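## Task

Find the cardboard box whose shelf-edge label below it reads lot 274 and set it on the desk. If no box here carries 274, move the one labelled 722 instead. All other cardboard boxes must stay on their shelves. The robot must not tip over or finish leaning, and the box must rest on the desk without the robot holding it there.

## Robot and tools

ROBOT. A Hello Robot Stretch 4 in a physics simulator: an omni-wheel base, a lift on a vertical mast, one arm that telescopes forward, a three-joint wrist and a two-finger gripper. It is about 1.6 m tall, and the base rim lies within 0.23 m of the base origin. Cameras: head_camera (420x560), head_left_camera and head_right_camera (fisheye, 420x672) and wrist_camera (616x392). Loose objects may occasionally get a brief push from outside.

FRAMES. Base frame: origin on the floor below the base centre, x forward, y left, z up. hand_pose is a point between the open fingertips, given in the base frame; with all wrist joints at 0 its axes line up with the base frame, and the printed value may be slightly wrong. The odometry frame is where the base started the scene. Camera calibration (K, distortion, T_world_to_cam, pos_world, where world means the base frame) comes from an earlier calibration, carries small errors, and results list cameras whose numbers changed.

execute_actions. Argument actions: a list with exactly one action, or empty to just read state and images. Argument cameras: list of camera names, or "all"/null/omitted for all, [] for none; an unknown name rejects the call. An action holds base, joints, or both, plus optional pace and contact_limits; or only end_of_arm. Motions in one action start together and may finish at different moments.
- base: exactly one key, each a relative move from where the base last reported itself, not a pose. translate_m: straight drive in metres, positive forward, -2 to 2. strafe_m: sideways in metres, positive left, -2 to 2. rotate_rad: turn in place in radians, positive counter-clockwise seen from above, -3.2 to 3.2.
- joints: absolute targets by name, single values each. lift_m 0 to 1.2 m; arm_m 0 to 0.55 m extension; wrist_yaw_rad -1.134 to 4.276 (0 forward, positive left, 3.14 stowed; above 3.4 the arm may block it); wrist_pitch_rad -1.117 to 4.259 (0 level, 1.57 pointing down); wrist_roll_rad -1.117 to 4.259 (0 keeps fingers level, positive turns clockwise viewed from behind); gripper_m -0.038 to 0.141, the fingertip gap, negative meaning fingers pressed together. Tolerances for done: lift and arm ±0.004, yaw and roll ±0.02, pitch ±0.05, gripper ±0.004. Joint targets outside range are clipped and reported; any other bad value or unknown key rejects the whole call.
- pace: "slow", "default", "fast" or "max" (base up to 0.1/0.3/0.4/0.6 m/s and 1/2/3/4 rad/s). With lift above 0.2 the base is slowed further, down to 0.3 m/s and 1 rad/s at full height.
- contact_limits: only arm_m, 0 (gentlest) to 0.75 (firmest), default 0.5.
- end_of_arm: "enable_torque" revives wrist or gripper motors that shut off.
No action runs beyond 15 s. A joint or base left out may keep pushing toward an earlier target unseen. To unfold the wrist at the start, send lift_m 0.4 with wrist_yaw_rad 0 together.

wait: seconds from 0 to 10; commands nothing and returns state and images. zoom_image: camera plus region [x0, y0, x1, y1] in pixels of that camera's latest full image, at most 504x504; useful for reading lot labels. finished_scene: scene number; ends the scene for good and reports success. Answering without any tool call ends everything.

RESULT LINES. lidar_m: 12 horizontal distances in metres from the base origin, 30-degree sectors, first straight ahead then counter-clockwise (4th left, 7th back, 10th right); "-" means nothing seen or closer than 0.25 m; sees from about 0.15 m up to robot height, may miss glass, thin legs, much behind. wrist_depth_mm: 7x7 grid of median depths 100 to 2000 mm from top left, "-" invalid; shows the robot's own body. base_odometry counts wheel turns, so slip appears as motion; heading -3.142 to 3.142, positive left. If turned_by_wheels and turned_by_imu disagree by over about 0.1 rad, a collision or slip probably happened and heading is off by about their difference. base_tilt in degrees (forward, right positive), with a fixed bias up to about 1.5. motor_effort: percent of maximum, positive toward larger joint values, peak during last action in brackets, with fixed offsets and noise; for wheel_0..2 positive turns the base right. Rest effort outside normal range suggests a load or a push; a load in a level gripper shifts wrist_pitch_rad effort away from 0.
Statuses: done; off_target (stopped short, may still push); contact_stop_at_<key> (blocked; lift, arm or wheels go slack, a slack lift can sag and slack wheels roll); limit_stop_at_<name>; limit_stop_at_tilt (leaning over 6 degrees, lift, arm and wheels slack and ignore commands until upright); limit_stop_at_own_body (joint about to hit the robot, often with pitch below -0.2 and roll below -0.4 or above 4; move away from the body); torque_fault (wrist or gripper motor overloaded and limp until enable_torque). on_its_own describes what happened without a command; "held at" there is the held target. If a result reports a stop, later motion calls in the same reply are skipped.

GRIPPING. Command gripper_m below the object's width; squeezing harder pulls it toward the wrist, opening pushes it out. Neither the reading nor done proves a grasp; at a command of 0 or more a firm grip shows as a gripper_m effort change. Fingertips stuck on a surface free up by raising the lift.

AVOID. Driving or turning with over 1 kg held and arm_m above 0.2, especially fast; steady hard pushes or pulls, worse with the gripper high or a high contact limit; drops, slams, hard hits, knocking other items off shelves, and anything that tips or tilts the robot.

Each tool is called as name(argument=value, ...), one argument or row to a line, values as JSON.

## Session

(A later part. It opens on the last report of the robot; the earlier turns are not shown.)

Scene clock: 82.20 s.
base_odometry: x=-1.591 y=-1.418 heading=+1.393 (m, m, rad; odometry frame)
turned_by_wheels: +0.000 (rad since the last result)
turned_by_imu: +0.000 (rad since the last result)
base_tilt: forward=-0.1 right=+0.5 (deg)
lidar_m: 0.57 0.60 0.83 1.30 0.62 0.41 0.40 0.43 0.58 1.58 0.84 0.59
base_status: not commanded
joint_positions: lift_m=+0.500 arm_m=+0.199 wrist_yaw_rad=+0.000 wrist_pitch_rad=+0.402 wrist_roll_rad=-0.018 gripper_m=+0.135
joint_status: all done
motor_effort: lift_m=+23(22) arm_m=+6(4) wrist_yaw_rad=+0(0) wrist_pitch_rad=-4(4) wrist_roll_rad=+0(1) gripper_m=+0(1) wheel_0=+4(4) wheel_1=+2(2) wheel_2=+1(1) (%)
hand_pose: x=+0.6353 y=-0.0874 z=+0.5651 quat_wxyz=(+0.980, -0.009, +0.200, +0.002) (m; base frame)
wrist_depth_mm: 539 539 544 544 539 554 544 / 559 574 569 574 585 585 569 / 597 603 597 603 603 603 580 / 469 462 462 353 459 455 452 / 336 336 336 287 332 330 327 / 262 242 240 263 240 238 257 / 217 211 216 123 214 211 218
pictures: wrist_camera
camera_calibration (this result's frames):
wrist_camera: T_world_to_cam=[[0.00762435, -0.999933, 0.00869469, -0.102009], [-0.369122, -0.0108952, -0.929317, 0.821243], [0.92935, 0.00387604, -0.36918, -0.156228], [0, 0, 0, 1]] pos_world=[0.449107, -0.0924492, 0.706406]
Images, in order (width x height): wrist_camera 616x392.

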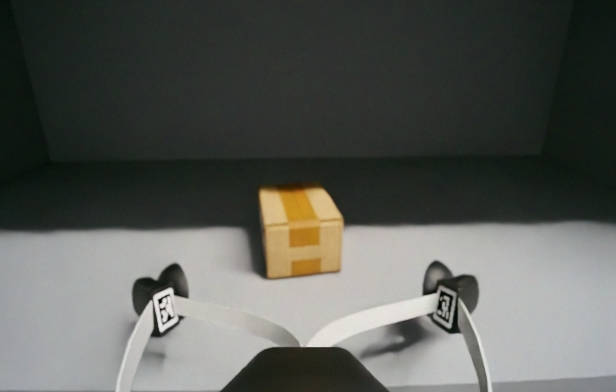

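Good. Extend 0.09, grip.

execute_actions(
  actions=[
    {"joints":{"arm_m":0.29}},
  ],
  cameras=[],
)

execute_actions(
  actions=[
    {"joints":{"gripper_m":0.02}},
  ],
  cameras=[],
)

execute_actions(
  actions=[
    {"joints":{"lift_m":0.55}},
  ],
  cameras=[],
)

execute_actions(
  actions=[
    {"joints":{"arm_m":0.0}},
  ],
  cameras=["wrist_camera"],
)

execute_actions(
  actions=[
    {"base":{"strafe_m":-2.0},"pace":"max"},
  ],
  cameras=[],
)

execute_actions(
  actions=[
    {"base":{"strafe_m":-1.01},"pace":"max"},
  ],
  cameras=[],
)

execute_actions(
  actions=[
    {"base":{"translate_m":1.7},"joints":{"lift_m":0.8},"pace":"max"},
  ],
  cameras=["head_camera"],
)

Scene clock: 86.27 s.
base_odometry: x=-1.591 y=-1.418 heading=+1.393 (m, m, rad; odometry frame)
turned_by_wheels: +0.000 (rad since the last result)
turned_by_imu: +0.001 (rad since the last result)
base_tilt: forward=+0.0 right=+0.5 (deg)
lidar_m: 0.56 0.59 0.83 1.30 0.61 0.42 0.40 0.42 0.59 1.57 0.85 0.61
base_status: not commanded
joint_positions: lift_m=+0.500 arm_m=+0.289 wrist_yaw_rad=+0.000 wrist_pitch_rad=+0.402 wrist_roll_rad=-0.018 gripper_m=+0.135
joint_status: all done
motor_effort: lift_m=+22(22) arm_m=+6(10) wrist_yaw_rad=-1(1) wrist_pitch_rad=-5(4) wrist_roll_rad=+1(2) gripper_m=-1(2) wheel_0=+4(4) wheel_1=+2(2) wheel_2=+1(1) (%)
hand_pose: x=+0.7253 y=-0.0874 z=+0.5651 quat_wxyz=(+0.980, -0.009, +0.200, +0.002) (m; base frame)
wrist_depth_mm: 455 462 462 466 466 469 477 / 480 484 488 492 492 496 496 / 512 517 521 517 517 525 525 / 466 462 466 459 455 452 452 / 336 336 319 236 332 329 327 / 260 240 240 197 240 237 257 / 218 209 215 122 213 211 218
pictures: none
No camera images: the call's "cameras" was empty. Leave "cameras" out to get every camera's image.

Scene clock: 88.37 s.
base_odometry: x=-1.591 y=-1.418 heading=+1.393 (m, m, rad; odometry frame)
turned_by_wheels: +0.000 (rad since the last result)
turned_by_imu: +0.000 (rad since the last result)
base_tilt: forward=-0.1 right=+0.4 (deg)
lidar_m: 0.57 0.60 0.83 1.30 0.62 0.43 0.40 0.41 0.58 1.57 0.84 0.60
base_status: not commanded
joint_positions: lift_m=+0.500 arm_m=+0.289 wrist_yaw_rad=+0.000 wrist_pitch_rad=+0.403 wrist_roll_rad=-0.018 gripper_m=+0.020
joint_status: all done
motor_effort: lift_m=+23(23) arm_m=+6(6) wrist_yaw_rad=+0(0) wrist_pitch_rad=-6(7) wrist_roll_rad=+1(3) gripper_m=-19(19) wheel_0=+4(4) wheel_1=+2(2) wheel_2=+1(1) (%)
hand_pose: x=+0.7252 y=-0.0874 z=+0.5648 quat_wxyz=(+0.980, -0.009, +0.200, +0.002) (m; base frame)
wrist_depth_mm: 459 455 462 462 466 469 473 / 480 488 488 488 496 496 492 / 512 517 517 517 521 525 530 / 466 462 459 459 452 449 449 / 334 332 332 228 330 327 327 / 260 260 186 185 187 256 256 / 216 200 213 146 212 203 216
pictures: none
No camera images: the call's "cameras" was empty. Leave "cameras" out to get every camera's image.

Scene clock: 89.47 s.
base_odometry: x=-1.591 y=-1.418 heading=+1.393 (m, m, rad; odometry frame)
turned_by_wheels: +0.000 (rad since the last result)
turned_by_imu: +0.000 (rad since the last result)
base_tilt: forward=+0.0 right=+0.5 (deg)
lidar_m: 0.56 0.60 0.84 1.31 0.61 0.43 0.41 0.41 0.59 1.57 0.82 0.60
base_status: not commanded
joint_positions: lift_m=+0.550 arm_m=+0.289 wrist_yaw_rad=+0.000 wrist_pitch_rad=+0.403 wrist_roll_rad=-0.018 gripper_m=+0.020
joint_status: all done
motor_effort: lift_m=+24(26) arm_m=+6(6) wrist_yaw_rad=+0(0) wrist_pitch_rad=-8(8) wrist_roll_rad=+2(1) gripper_m=-18(18) wheel_0=+4(4) wheel_1=+2(2) wheel_2=+1(1) (%)
hand_pose: x=+0.7252 y=-0.0874 z=+0.6147 quat_wxyz=(+0.980, -0.009, +0.200, +0.002) (m; base frame)
wrist_depth_mm: 459 459 466 466 466 466 469 / 480 484 484 492 492 496 492 / 508 508 512 517 521 521 521 / 530 535 539 539 549 539 539 / 430 433 430 228 427 421 424 / 334 340 186 185 187 334 330 / 281 256 277 147 274 262 274
pictures: none
No camera images: the call's "cameras" was empty. Leave "cameras" out to get every camera's image.

Scene clock: 91.47 s.
base_odometry: x=-1.591 y=-1.418 heading=+1.393 (m, m, rad; odometry frame)
turned_by_wheels: +0.000 (rad since the last result)
turned_by_imu: +0.000 (rad since the last result)
base_tilt: forward=+0.1 right=+0.5 (deg)
lidar_m: 0.56 0.61 0.83 1.30 0.61 0.43 0.41 0.42 0.56 1.57 0.85 0.58
base_status: not commanded
joint_positions: lift_m=+0.550 arm_m=+0.001 wrist_yaw_rad=+0.000 wrist_pitch_rad=+0.403 wrist_roll_rad=-0.018 gripper_m=+0.020
joint_status: all done
motor_effort: lift_m=+24(24) arm_m=-6(10) wrist_yaw_rad=+1(1) wrist_pitch_rad=-8(9) wrist_roll_rad=+2(1) gripper_m=-18(18) wheel_0=+4(4) wheel_1=+2(3) wheel_2=+1(1) (%)
hand_pose: x=+0.4374 y=-0.0875 z=+0.6146 quat_wxyz=(+0.980, -0.009, +0.200, +0.002) (m; base frame)
wrist_depth_mm: 609 723 723 723 723 723 569 / 609 759 759 778 768 768 580 / 609 798 798 798 798 768 580 / 559 603 597 591 591 585 539 / 436 433 433 228 433 427 421 / 580 778 186 186 187 732 585 / 597 732 854 146 842 723 591
pictures: wrist_camera
camera_calibration (this result's frames):
wrist_camera: T_world_to_cam=[[0.00742097, -0.999935, 0.00868466, -0.100893], [-0.370391, -0.0108158, -0.928813, 0.794451], [0.928846, 0.00367597, -0.370447, 0.0469374], [0, 0, 0, 1]] pos_world=[0.251408, -0.0924663, 0.75616]
Images, in order (width x height): wrist_camera 616x392.

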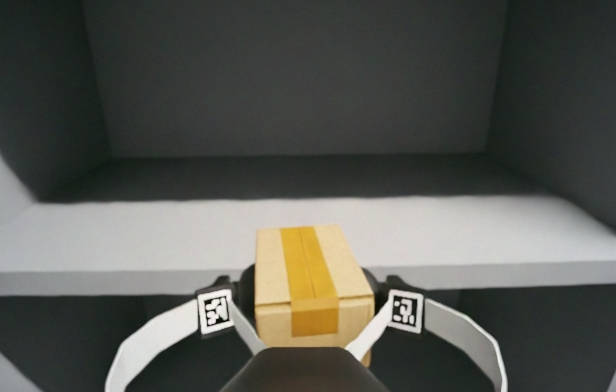

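Scene clock: 96.83 s.
base_odometry: x=+0.378 y=-1.772 heading=+1.393 (m, m, rad; odometry frame)
turned_by_wheels: +0.000 (rad since the last result)
turned_by_imu: +0.002 (rad since the last result)
base_tilt: forward=-0.1 right=+0.5 (deg)
lidar_m: 0.58 0.62 0.85 1.64 0.58 0.41 0.39 0.42 0.57 1.41 1.48 0.61
base_status: done
joint_positions: lift_m=+0.550 arm_m=+0.001 wrist_yaw_rad=+0.000 wrist_pitch_rad=+0.403 wrist_roll_rad=-0.018 gripper_m=+0.020
joint_status: not commanded
motor_effort: lift_m=+23(24) arm_m=-7(7) wrist_yaw_rad=+1(0) wrist_pitch_rad=-9(9) wrist_roll_rad=+1(0) gripper_m=-18(17) wheel_0=+1(14) wheel_1=+3(13) wheel_2=+0(2) (%)
hand_pose: x=+0.4374 y=-0.0874 z=+0.6147 quat_wxyz=(+0.980, -0.009, +0.200, +0.002) (m; base frame)
wrist_depth_mm: 732 732 732 732 741 559 397 / 759 778 768 778 788 569 399 / 768 809 820 809 820 574 399 / 603 597 521 597 591 535 404 / 436 436 433 227 430 430 427 / 759 946 185 185 186 539 750 / 768 788 854 146 820 508 917
pictures: none
No camera images: the call's "cameras" was empty. Leave "cameras" out to get every camera's image.

Scene clock: 100.20 s.
base_odometry: x=+1.372 y=-1.950 heading=+1.393 (m, m, rad; odometry frame)
turned_by_wheels: +0.000 (rad since the last result)
turned_by_imu: +0.001 (rad since the last result)
base_tilt: forward=+0.0 right=+0.5 (deg)
lidar_m: 1.61 0.85 0.87 1.60 0.57 0.40 0.39 0.40 0.43 0.40 0.41 0.59
base_status: done
joint_positions: lift_m=+0.550 arm_m=+0.001 wrist_yaw_rad=+0.000 wrist_pitch_rad=+0.403 wrist_roll_rad=-0.018 gripper_m=+0.020
joint_status: not commanded
motor_effort: lift_m=+23(22) arm_m=-6(6) wrist_yaw_rad=+0(0) wrist_pitch_rad=-8(7) wrist_roll_rad=+3(1) gripper_m=-20(18) wheel_0=+2(13) wheel_1=+1(15) wheel_2=+0(1) (%)
hand_pose: x=+0.4374 y=-0.0874 z=+0.6147 quat_wxyz=(+0.980, -0.009, +0.200, +0.002) (m; base frame)
wrist_depth_mm: - - - - 1281 661 466 / - - - - 1308 668 469 / - - - - 1336 676 469 / - - - - 1336 676 473 / 1430 1464 1464 229 1281 676 477 / 976 1160 185 185 187 634 480 / 917 878 931 147 917 591 477
pictures: none
No camera images: the call's "cameras" was empty. Leave "cameras" out to get every camera's image.

Scene clock: 105.13 s.
base_odometry: x=+1.672 y=-0.277 heading=+1.394 (m, m, rad; odometry frame)
turned_by_wheels: +0.001 (rad since the last result)
turned_by_imu: -0.003 (rad since the last result)
base_tilt: forward=+0.0 right=+0.4 (deg)
lidar_m: 1.39 1.24 1.21 2.60 0.90 0.87 1.70 0.58 0.41 0.39 0.41 0.55
base_status: done
joint_positions: lift_m=+0.800 arm_m=+0.001 wrist_yaw_rad=+0.000 wrist_pitch_rad=+0.403 wrist_roll_rad=-0.018 gripper_m=+0.020
joint_status: all done
motor_effort: lift_m=+22(28) arm_m=-6(6) wrist_yaw_rad=+0(1) wrist_pitch_rad=-7(9) wrist_roll_rad=+1(1) gripper_m=-20(18) wheel_0=+1(10) wheel_1=+2(7) wheel_2=+3(13) (%)
hand_pose: x=+0.4373 y=-0.0874 z=+0.8647 quat_wxyz=(+0.980, -0.009, +0.200, +0.002) (m; base frame)
wrist_depth_mm: 1308 1281 1308 1281 1182 615 430 / 1336 1336 1366 1336 1205 615 436 / 1397 1430 1397 1464 1255 609 442 / 1499 1499 1537 1537 1229 585 424 / 1576 1576 1618 227 1229 640 404 / 1576 1537 186 185 187 597 449 / 1308 1160 1255 146 1098 559 442
pictures: head_camera
Images, in order (width x height): head_camera 420x560.

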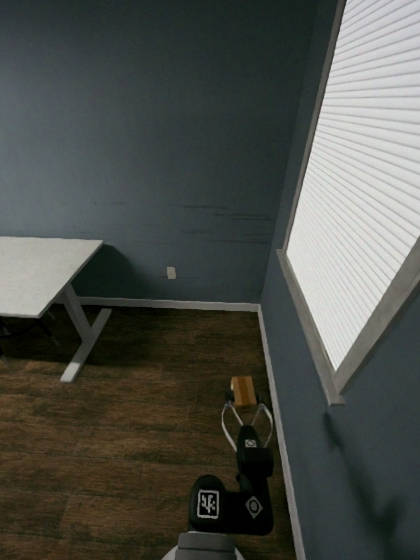

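execute_actions(
  actions=[
    {"base":{"strafe_m":1.4},"pace":"max"},
  ],
  cameras=[],
)

execute_actions(
  actions=[
    {"base":{"translate_m":0.3},"joints":{"arm_m":0.35},"pace":"fast"},
  ],
  cameras=["head_camera"],
)

Scene clock: 110.93 s.
base_odometry: x=+0.293 y=-0.030 heading=+1.394 (m, m, rad; odometry frame)
turned_by_wheels: +0.000 (rad since the last result)
turned_by_imu: +0.004 (rad since the last result)
base_tilt: forward=-0.1 right=+0.4 (deg)
lidar_m: 0.82 0.87 1.21 2.49 0.92 0.66 0.63 0.66 0.90 1.80 1.83 0.86
base_status: done
joint_positions: lift_m=+0.800 arm_m=+0.001 wrist_yaw_rad=+0.000 wrist_pitch_rad=+0.403 wrist_roll_rad=-0.018 gripper_m=+0.020
joint_status: not commanded
motor_effort: lift_m=+23(23) arm_m=-6(6) wrist_yaw_rad=+0(1) wrist_pitch_rad=-8(8) wrist_roll_rad=+2(2) gripper_m=-19(19) wheel_0=+0(12) wheel_1=+1(13) wheel_2=+0(1) (%)
hand_pose: x=+0.4373 y=-0.0874 z=+0.8647 quat_wxyz=(+0.980, -0.009, +0.200, +0.002) (m; base frame)
wrist_depth_mm: 1281 1255 1281 1281 1281 1308 1281 / 1308 1336 1336 1336 1336 1336 1366 / 1281 1255 1205 1255 1205 1464 1464 / 778 778 778 768 759 759 1537 / 1537 1618 931 227 1618 1618 1618 / 1366 1537 185 185 186 1499 1499 / 1229 1182 1205 147 1205 1205 1281
pictures: none
No camera images: the call's "cameras" was empty. Leave "cameras" out to get every camera's image.

Scene clock: 113.07 s.
base_odometry: x=+0.346 y=+0.265 heading=+1.394 (m, m, rad; odometry frame)
turned_by_wheels: +0.000 (rad since the last result)
turned_by_imu: +0.000 (rad since the last result)
base_tilt: forward=-0.1 right=+0.4 (deg)
lidar_m: 0.52 0.57 0.78 2.48 1.38 0.97 0.93 0.98 1.87 1.77 1.83 0.55
base_status: done
joint_positions: lift_m=+0.800 arm_m=+0.349 wrist_yaw_rad=+0.000 wrist_pitch_rad=+0.403 wrist_roll_rad=-0.018 gripper_m=+0.020
joint_status: all done
motor_effort: lift_m=+23(22) arm_m=+6(7) wrist_yaw_rad=-1(1) wrist_pitch_rad=-7(9) wrist_roll_rad=+2(2) gripper_m=-19(20) wheel_0=+2(9) wheel_1=+2(8) wheel_2=+1(18) (%)
hand_pose: x=+0.7853 y=-0.0873 z=+0.8648 quat_wxyz=(+0.980, -0.009, +0.200, +0.002) (m; base frame)
wrist_depth_mm: 676 691 683 691 683 691 699 / 723 715 723 723 741 723 723 / 750 759 768 778 768 768 778 / 778 788 809 759 759 750 831 / 554 559 549 229 559 544 539 / 433 430 185 185 186 430 421 / 359 330 355 147 353 336 359
pictures: head_camera
Images, in order (width x height): head_camera 420x560.

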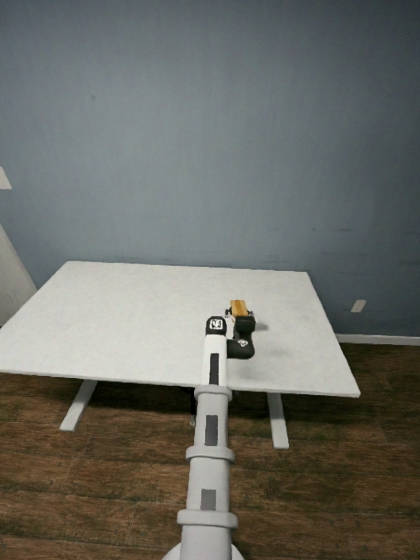

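execute_actions(
  actions=[
    {"joints":{"lift_m":0.692}},
  ],
  cameras=[],
)

execute_actions(
  actions=[
    {"joints":{"gripper_m":0.135}},
  ],
  cameras=[],
)

execute_actions(
  actions=[
    {"joints":{"arm_m":0.15,"lift_m":0.75}},
  ],
  cameras=["wrist_camera"],
)

finished_scene(
  scene=2,
)

Scene clock: 116.03 s.
base_odometry: x=+0.346 y=+0.265 heading=+1.394 (m, m, rad; odometry frame)
turned_by_wheels: +0.000 (rad since the last result)
turned_by_imu: +0.000 (rad since the last result)
base_tilt: forward=+0.0 right=+0.5 (deg)
lidar_m: 0.53 0.56 0.75 2.49 1.36 0.98 0.95 0.96 1.88 1.77 1.83 0.55
base_status: not commanded
joint_positions: lift_m=+0.692 arm_m=+0.349 wrist_yaw_rad=+0.000 wrist_pitch_rad=+0.403 wrist_roll_rad=-0.018 gripper_m=+0.020
joint_status: all done
motor_effort: lift_m=+14(19) arm_m=+6(6) wrist_yaw_rad=-1(1) wrist_pitch_rad=-8(7) wrist_roll_rad=+1(1) gripper_m=-19(23) wheel_0=+2(2) wheel_1=+2(2) wheel_2=+1(1) (%)
hand_pose: x=+0.7853 y=-0.0873 z=+0.7574 quat_wxyz=(+0.980, -0.009, +0.200, +0.002) (m; base frame)
wrist_depth_mm: 676 683 676 676 683 691 699 / 707 707 723 741 723 732 732 / 732 741 750 759 750 750 759 / 480 480 477 469 469 462 466 / 345 343 343 228 342 340 336 / 268 270 185 185 186 266 265 / 224 206 220 147 220 209 224
pictures: none
No camera images: the call's "cameras" was empty. Leave "cameras" out to get every camera's image.

Scene clock: 118.13 s.
base_odometry: x=+0.346 y=+0.265 heading=+1.394 (m, m, rad; odometry frame)
turned_by_wheels: +0.000 (rad since the last result)
turned_by_imu: +0.000 (rad since the last result)
base_tilt: forward=+0.0 right=+0.4 (deg)
lidar_m: 0.53 0.56 0.77 2.49 1.36 1.00 0.93 0.95 1.87 1.76 1.83 0.55
base_status: not commanded
joint_positions: lift_m=+0.692 arm_m=+0.349 wrist_yaw_rad=+0.000 wrist_pitch_rad=+0.403 wrist_roll_rad=-0.018 gripper_m=+0.135
joint_status: all done
motor_effort: lift_m=+15(15) arm_m=+6(6) wrist_yaw_rad=-1(1) wrist_pitch_rad=-6(8) wrist_roll_rad=-1(1) gripper_m=-1(11) wheel_0=+2(2) wheel_1=+2(2) wheel_2=+1(1) (%)
hand_pose: x=+0.7853 y=-0.0873 z=+0.7576 quat_wxyz=(+0.980, -0.009, +0.200, +0.002) (m; base frame)
wrist_depth_mm: 676 676 683 691 691 691 699 / 699 707 715 723 732 732 723 / 741 741 741 759 750 750 778 / 484 480 477 480 473 473 469 / 347 345 347 248 343 340 338 / 271 249 248 198 247 245 264 / 224 216 221 122 220 219 225
pictures: none
No camera images: the call's "cameras" was empty. Leave "cameras" out to get every camera's image.

Scene clock: 119.83 s.
base_odometry: x=+0.346 y=+0.265 heading=+1.394 (m, m, rad; odometry frame)
turned_by_wheels: +0.000 (rad since the last result)
turned_by_imu: +0.000 (rad since the last result)
base_tilt: forward=+0.0 right=+0.6 (deg)
lidar_m: 0.52 0.56 0.78 2.47 1.38 0.98 0.93 0.98 1.88 1.76 1.83 0.55
base_status: not commanded
joint_positions: lift_m=+0.750 arm_m=+0.151 wrist_yaw_rad=+0.000 wrist_pitch_rad=+0.402 wrist_roll_rad=-0.018 gripper_m=+0.135
joint_status: all done
motor_effort: lift_m=+24(28) arm_m=-6(6) wrist_yaw_rad=+0(1) wrist_pitch_rad=-5(6) wrist_roll_rad=+2(2) gripper_m=+0(2) wheel_0=+2(2) wheel_1=+2(2) wheel_2=+1(1) (%)
hand_pose: x=+0.5875 y=-0.0874 z=+0.8149 quat_wxyz=(+0.980, -0.009, +0.200, +0.002) (m; base frame)
wrist_depth_mm: 866 866 854 866 866 866 878 / 891 917 917 917 931 931 931 / 946 946 946 960 960 960 991 / 647 634 627 627 627 627 676 / 462 462 462 413 455 455 452 / 359 330 330 357 325 327 351 / 297 290 294 122 293 290 293
pictures: wrist_camera
camera_calibration (this result's frames):
wrist_camera: T_world_to_cam=[[0.00745525, -0.999934, 0.00869321, -0.103762], [-0.369316, -0.0108321, -0.929241, 1.03584], [0.929274, 0.00371719, -0.369373, -0.0194065], [0, 0, 0, 1]] pos_world=[0.40136, -0.0924628, 0.95628]
Images, in order (width x height): wrist_camera 616x392.

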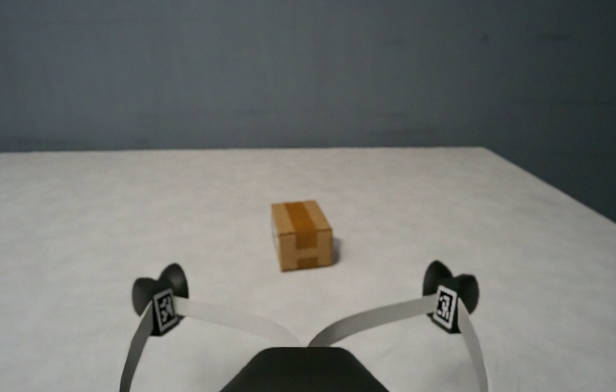

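The scene is finished: the task was done.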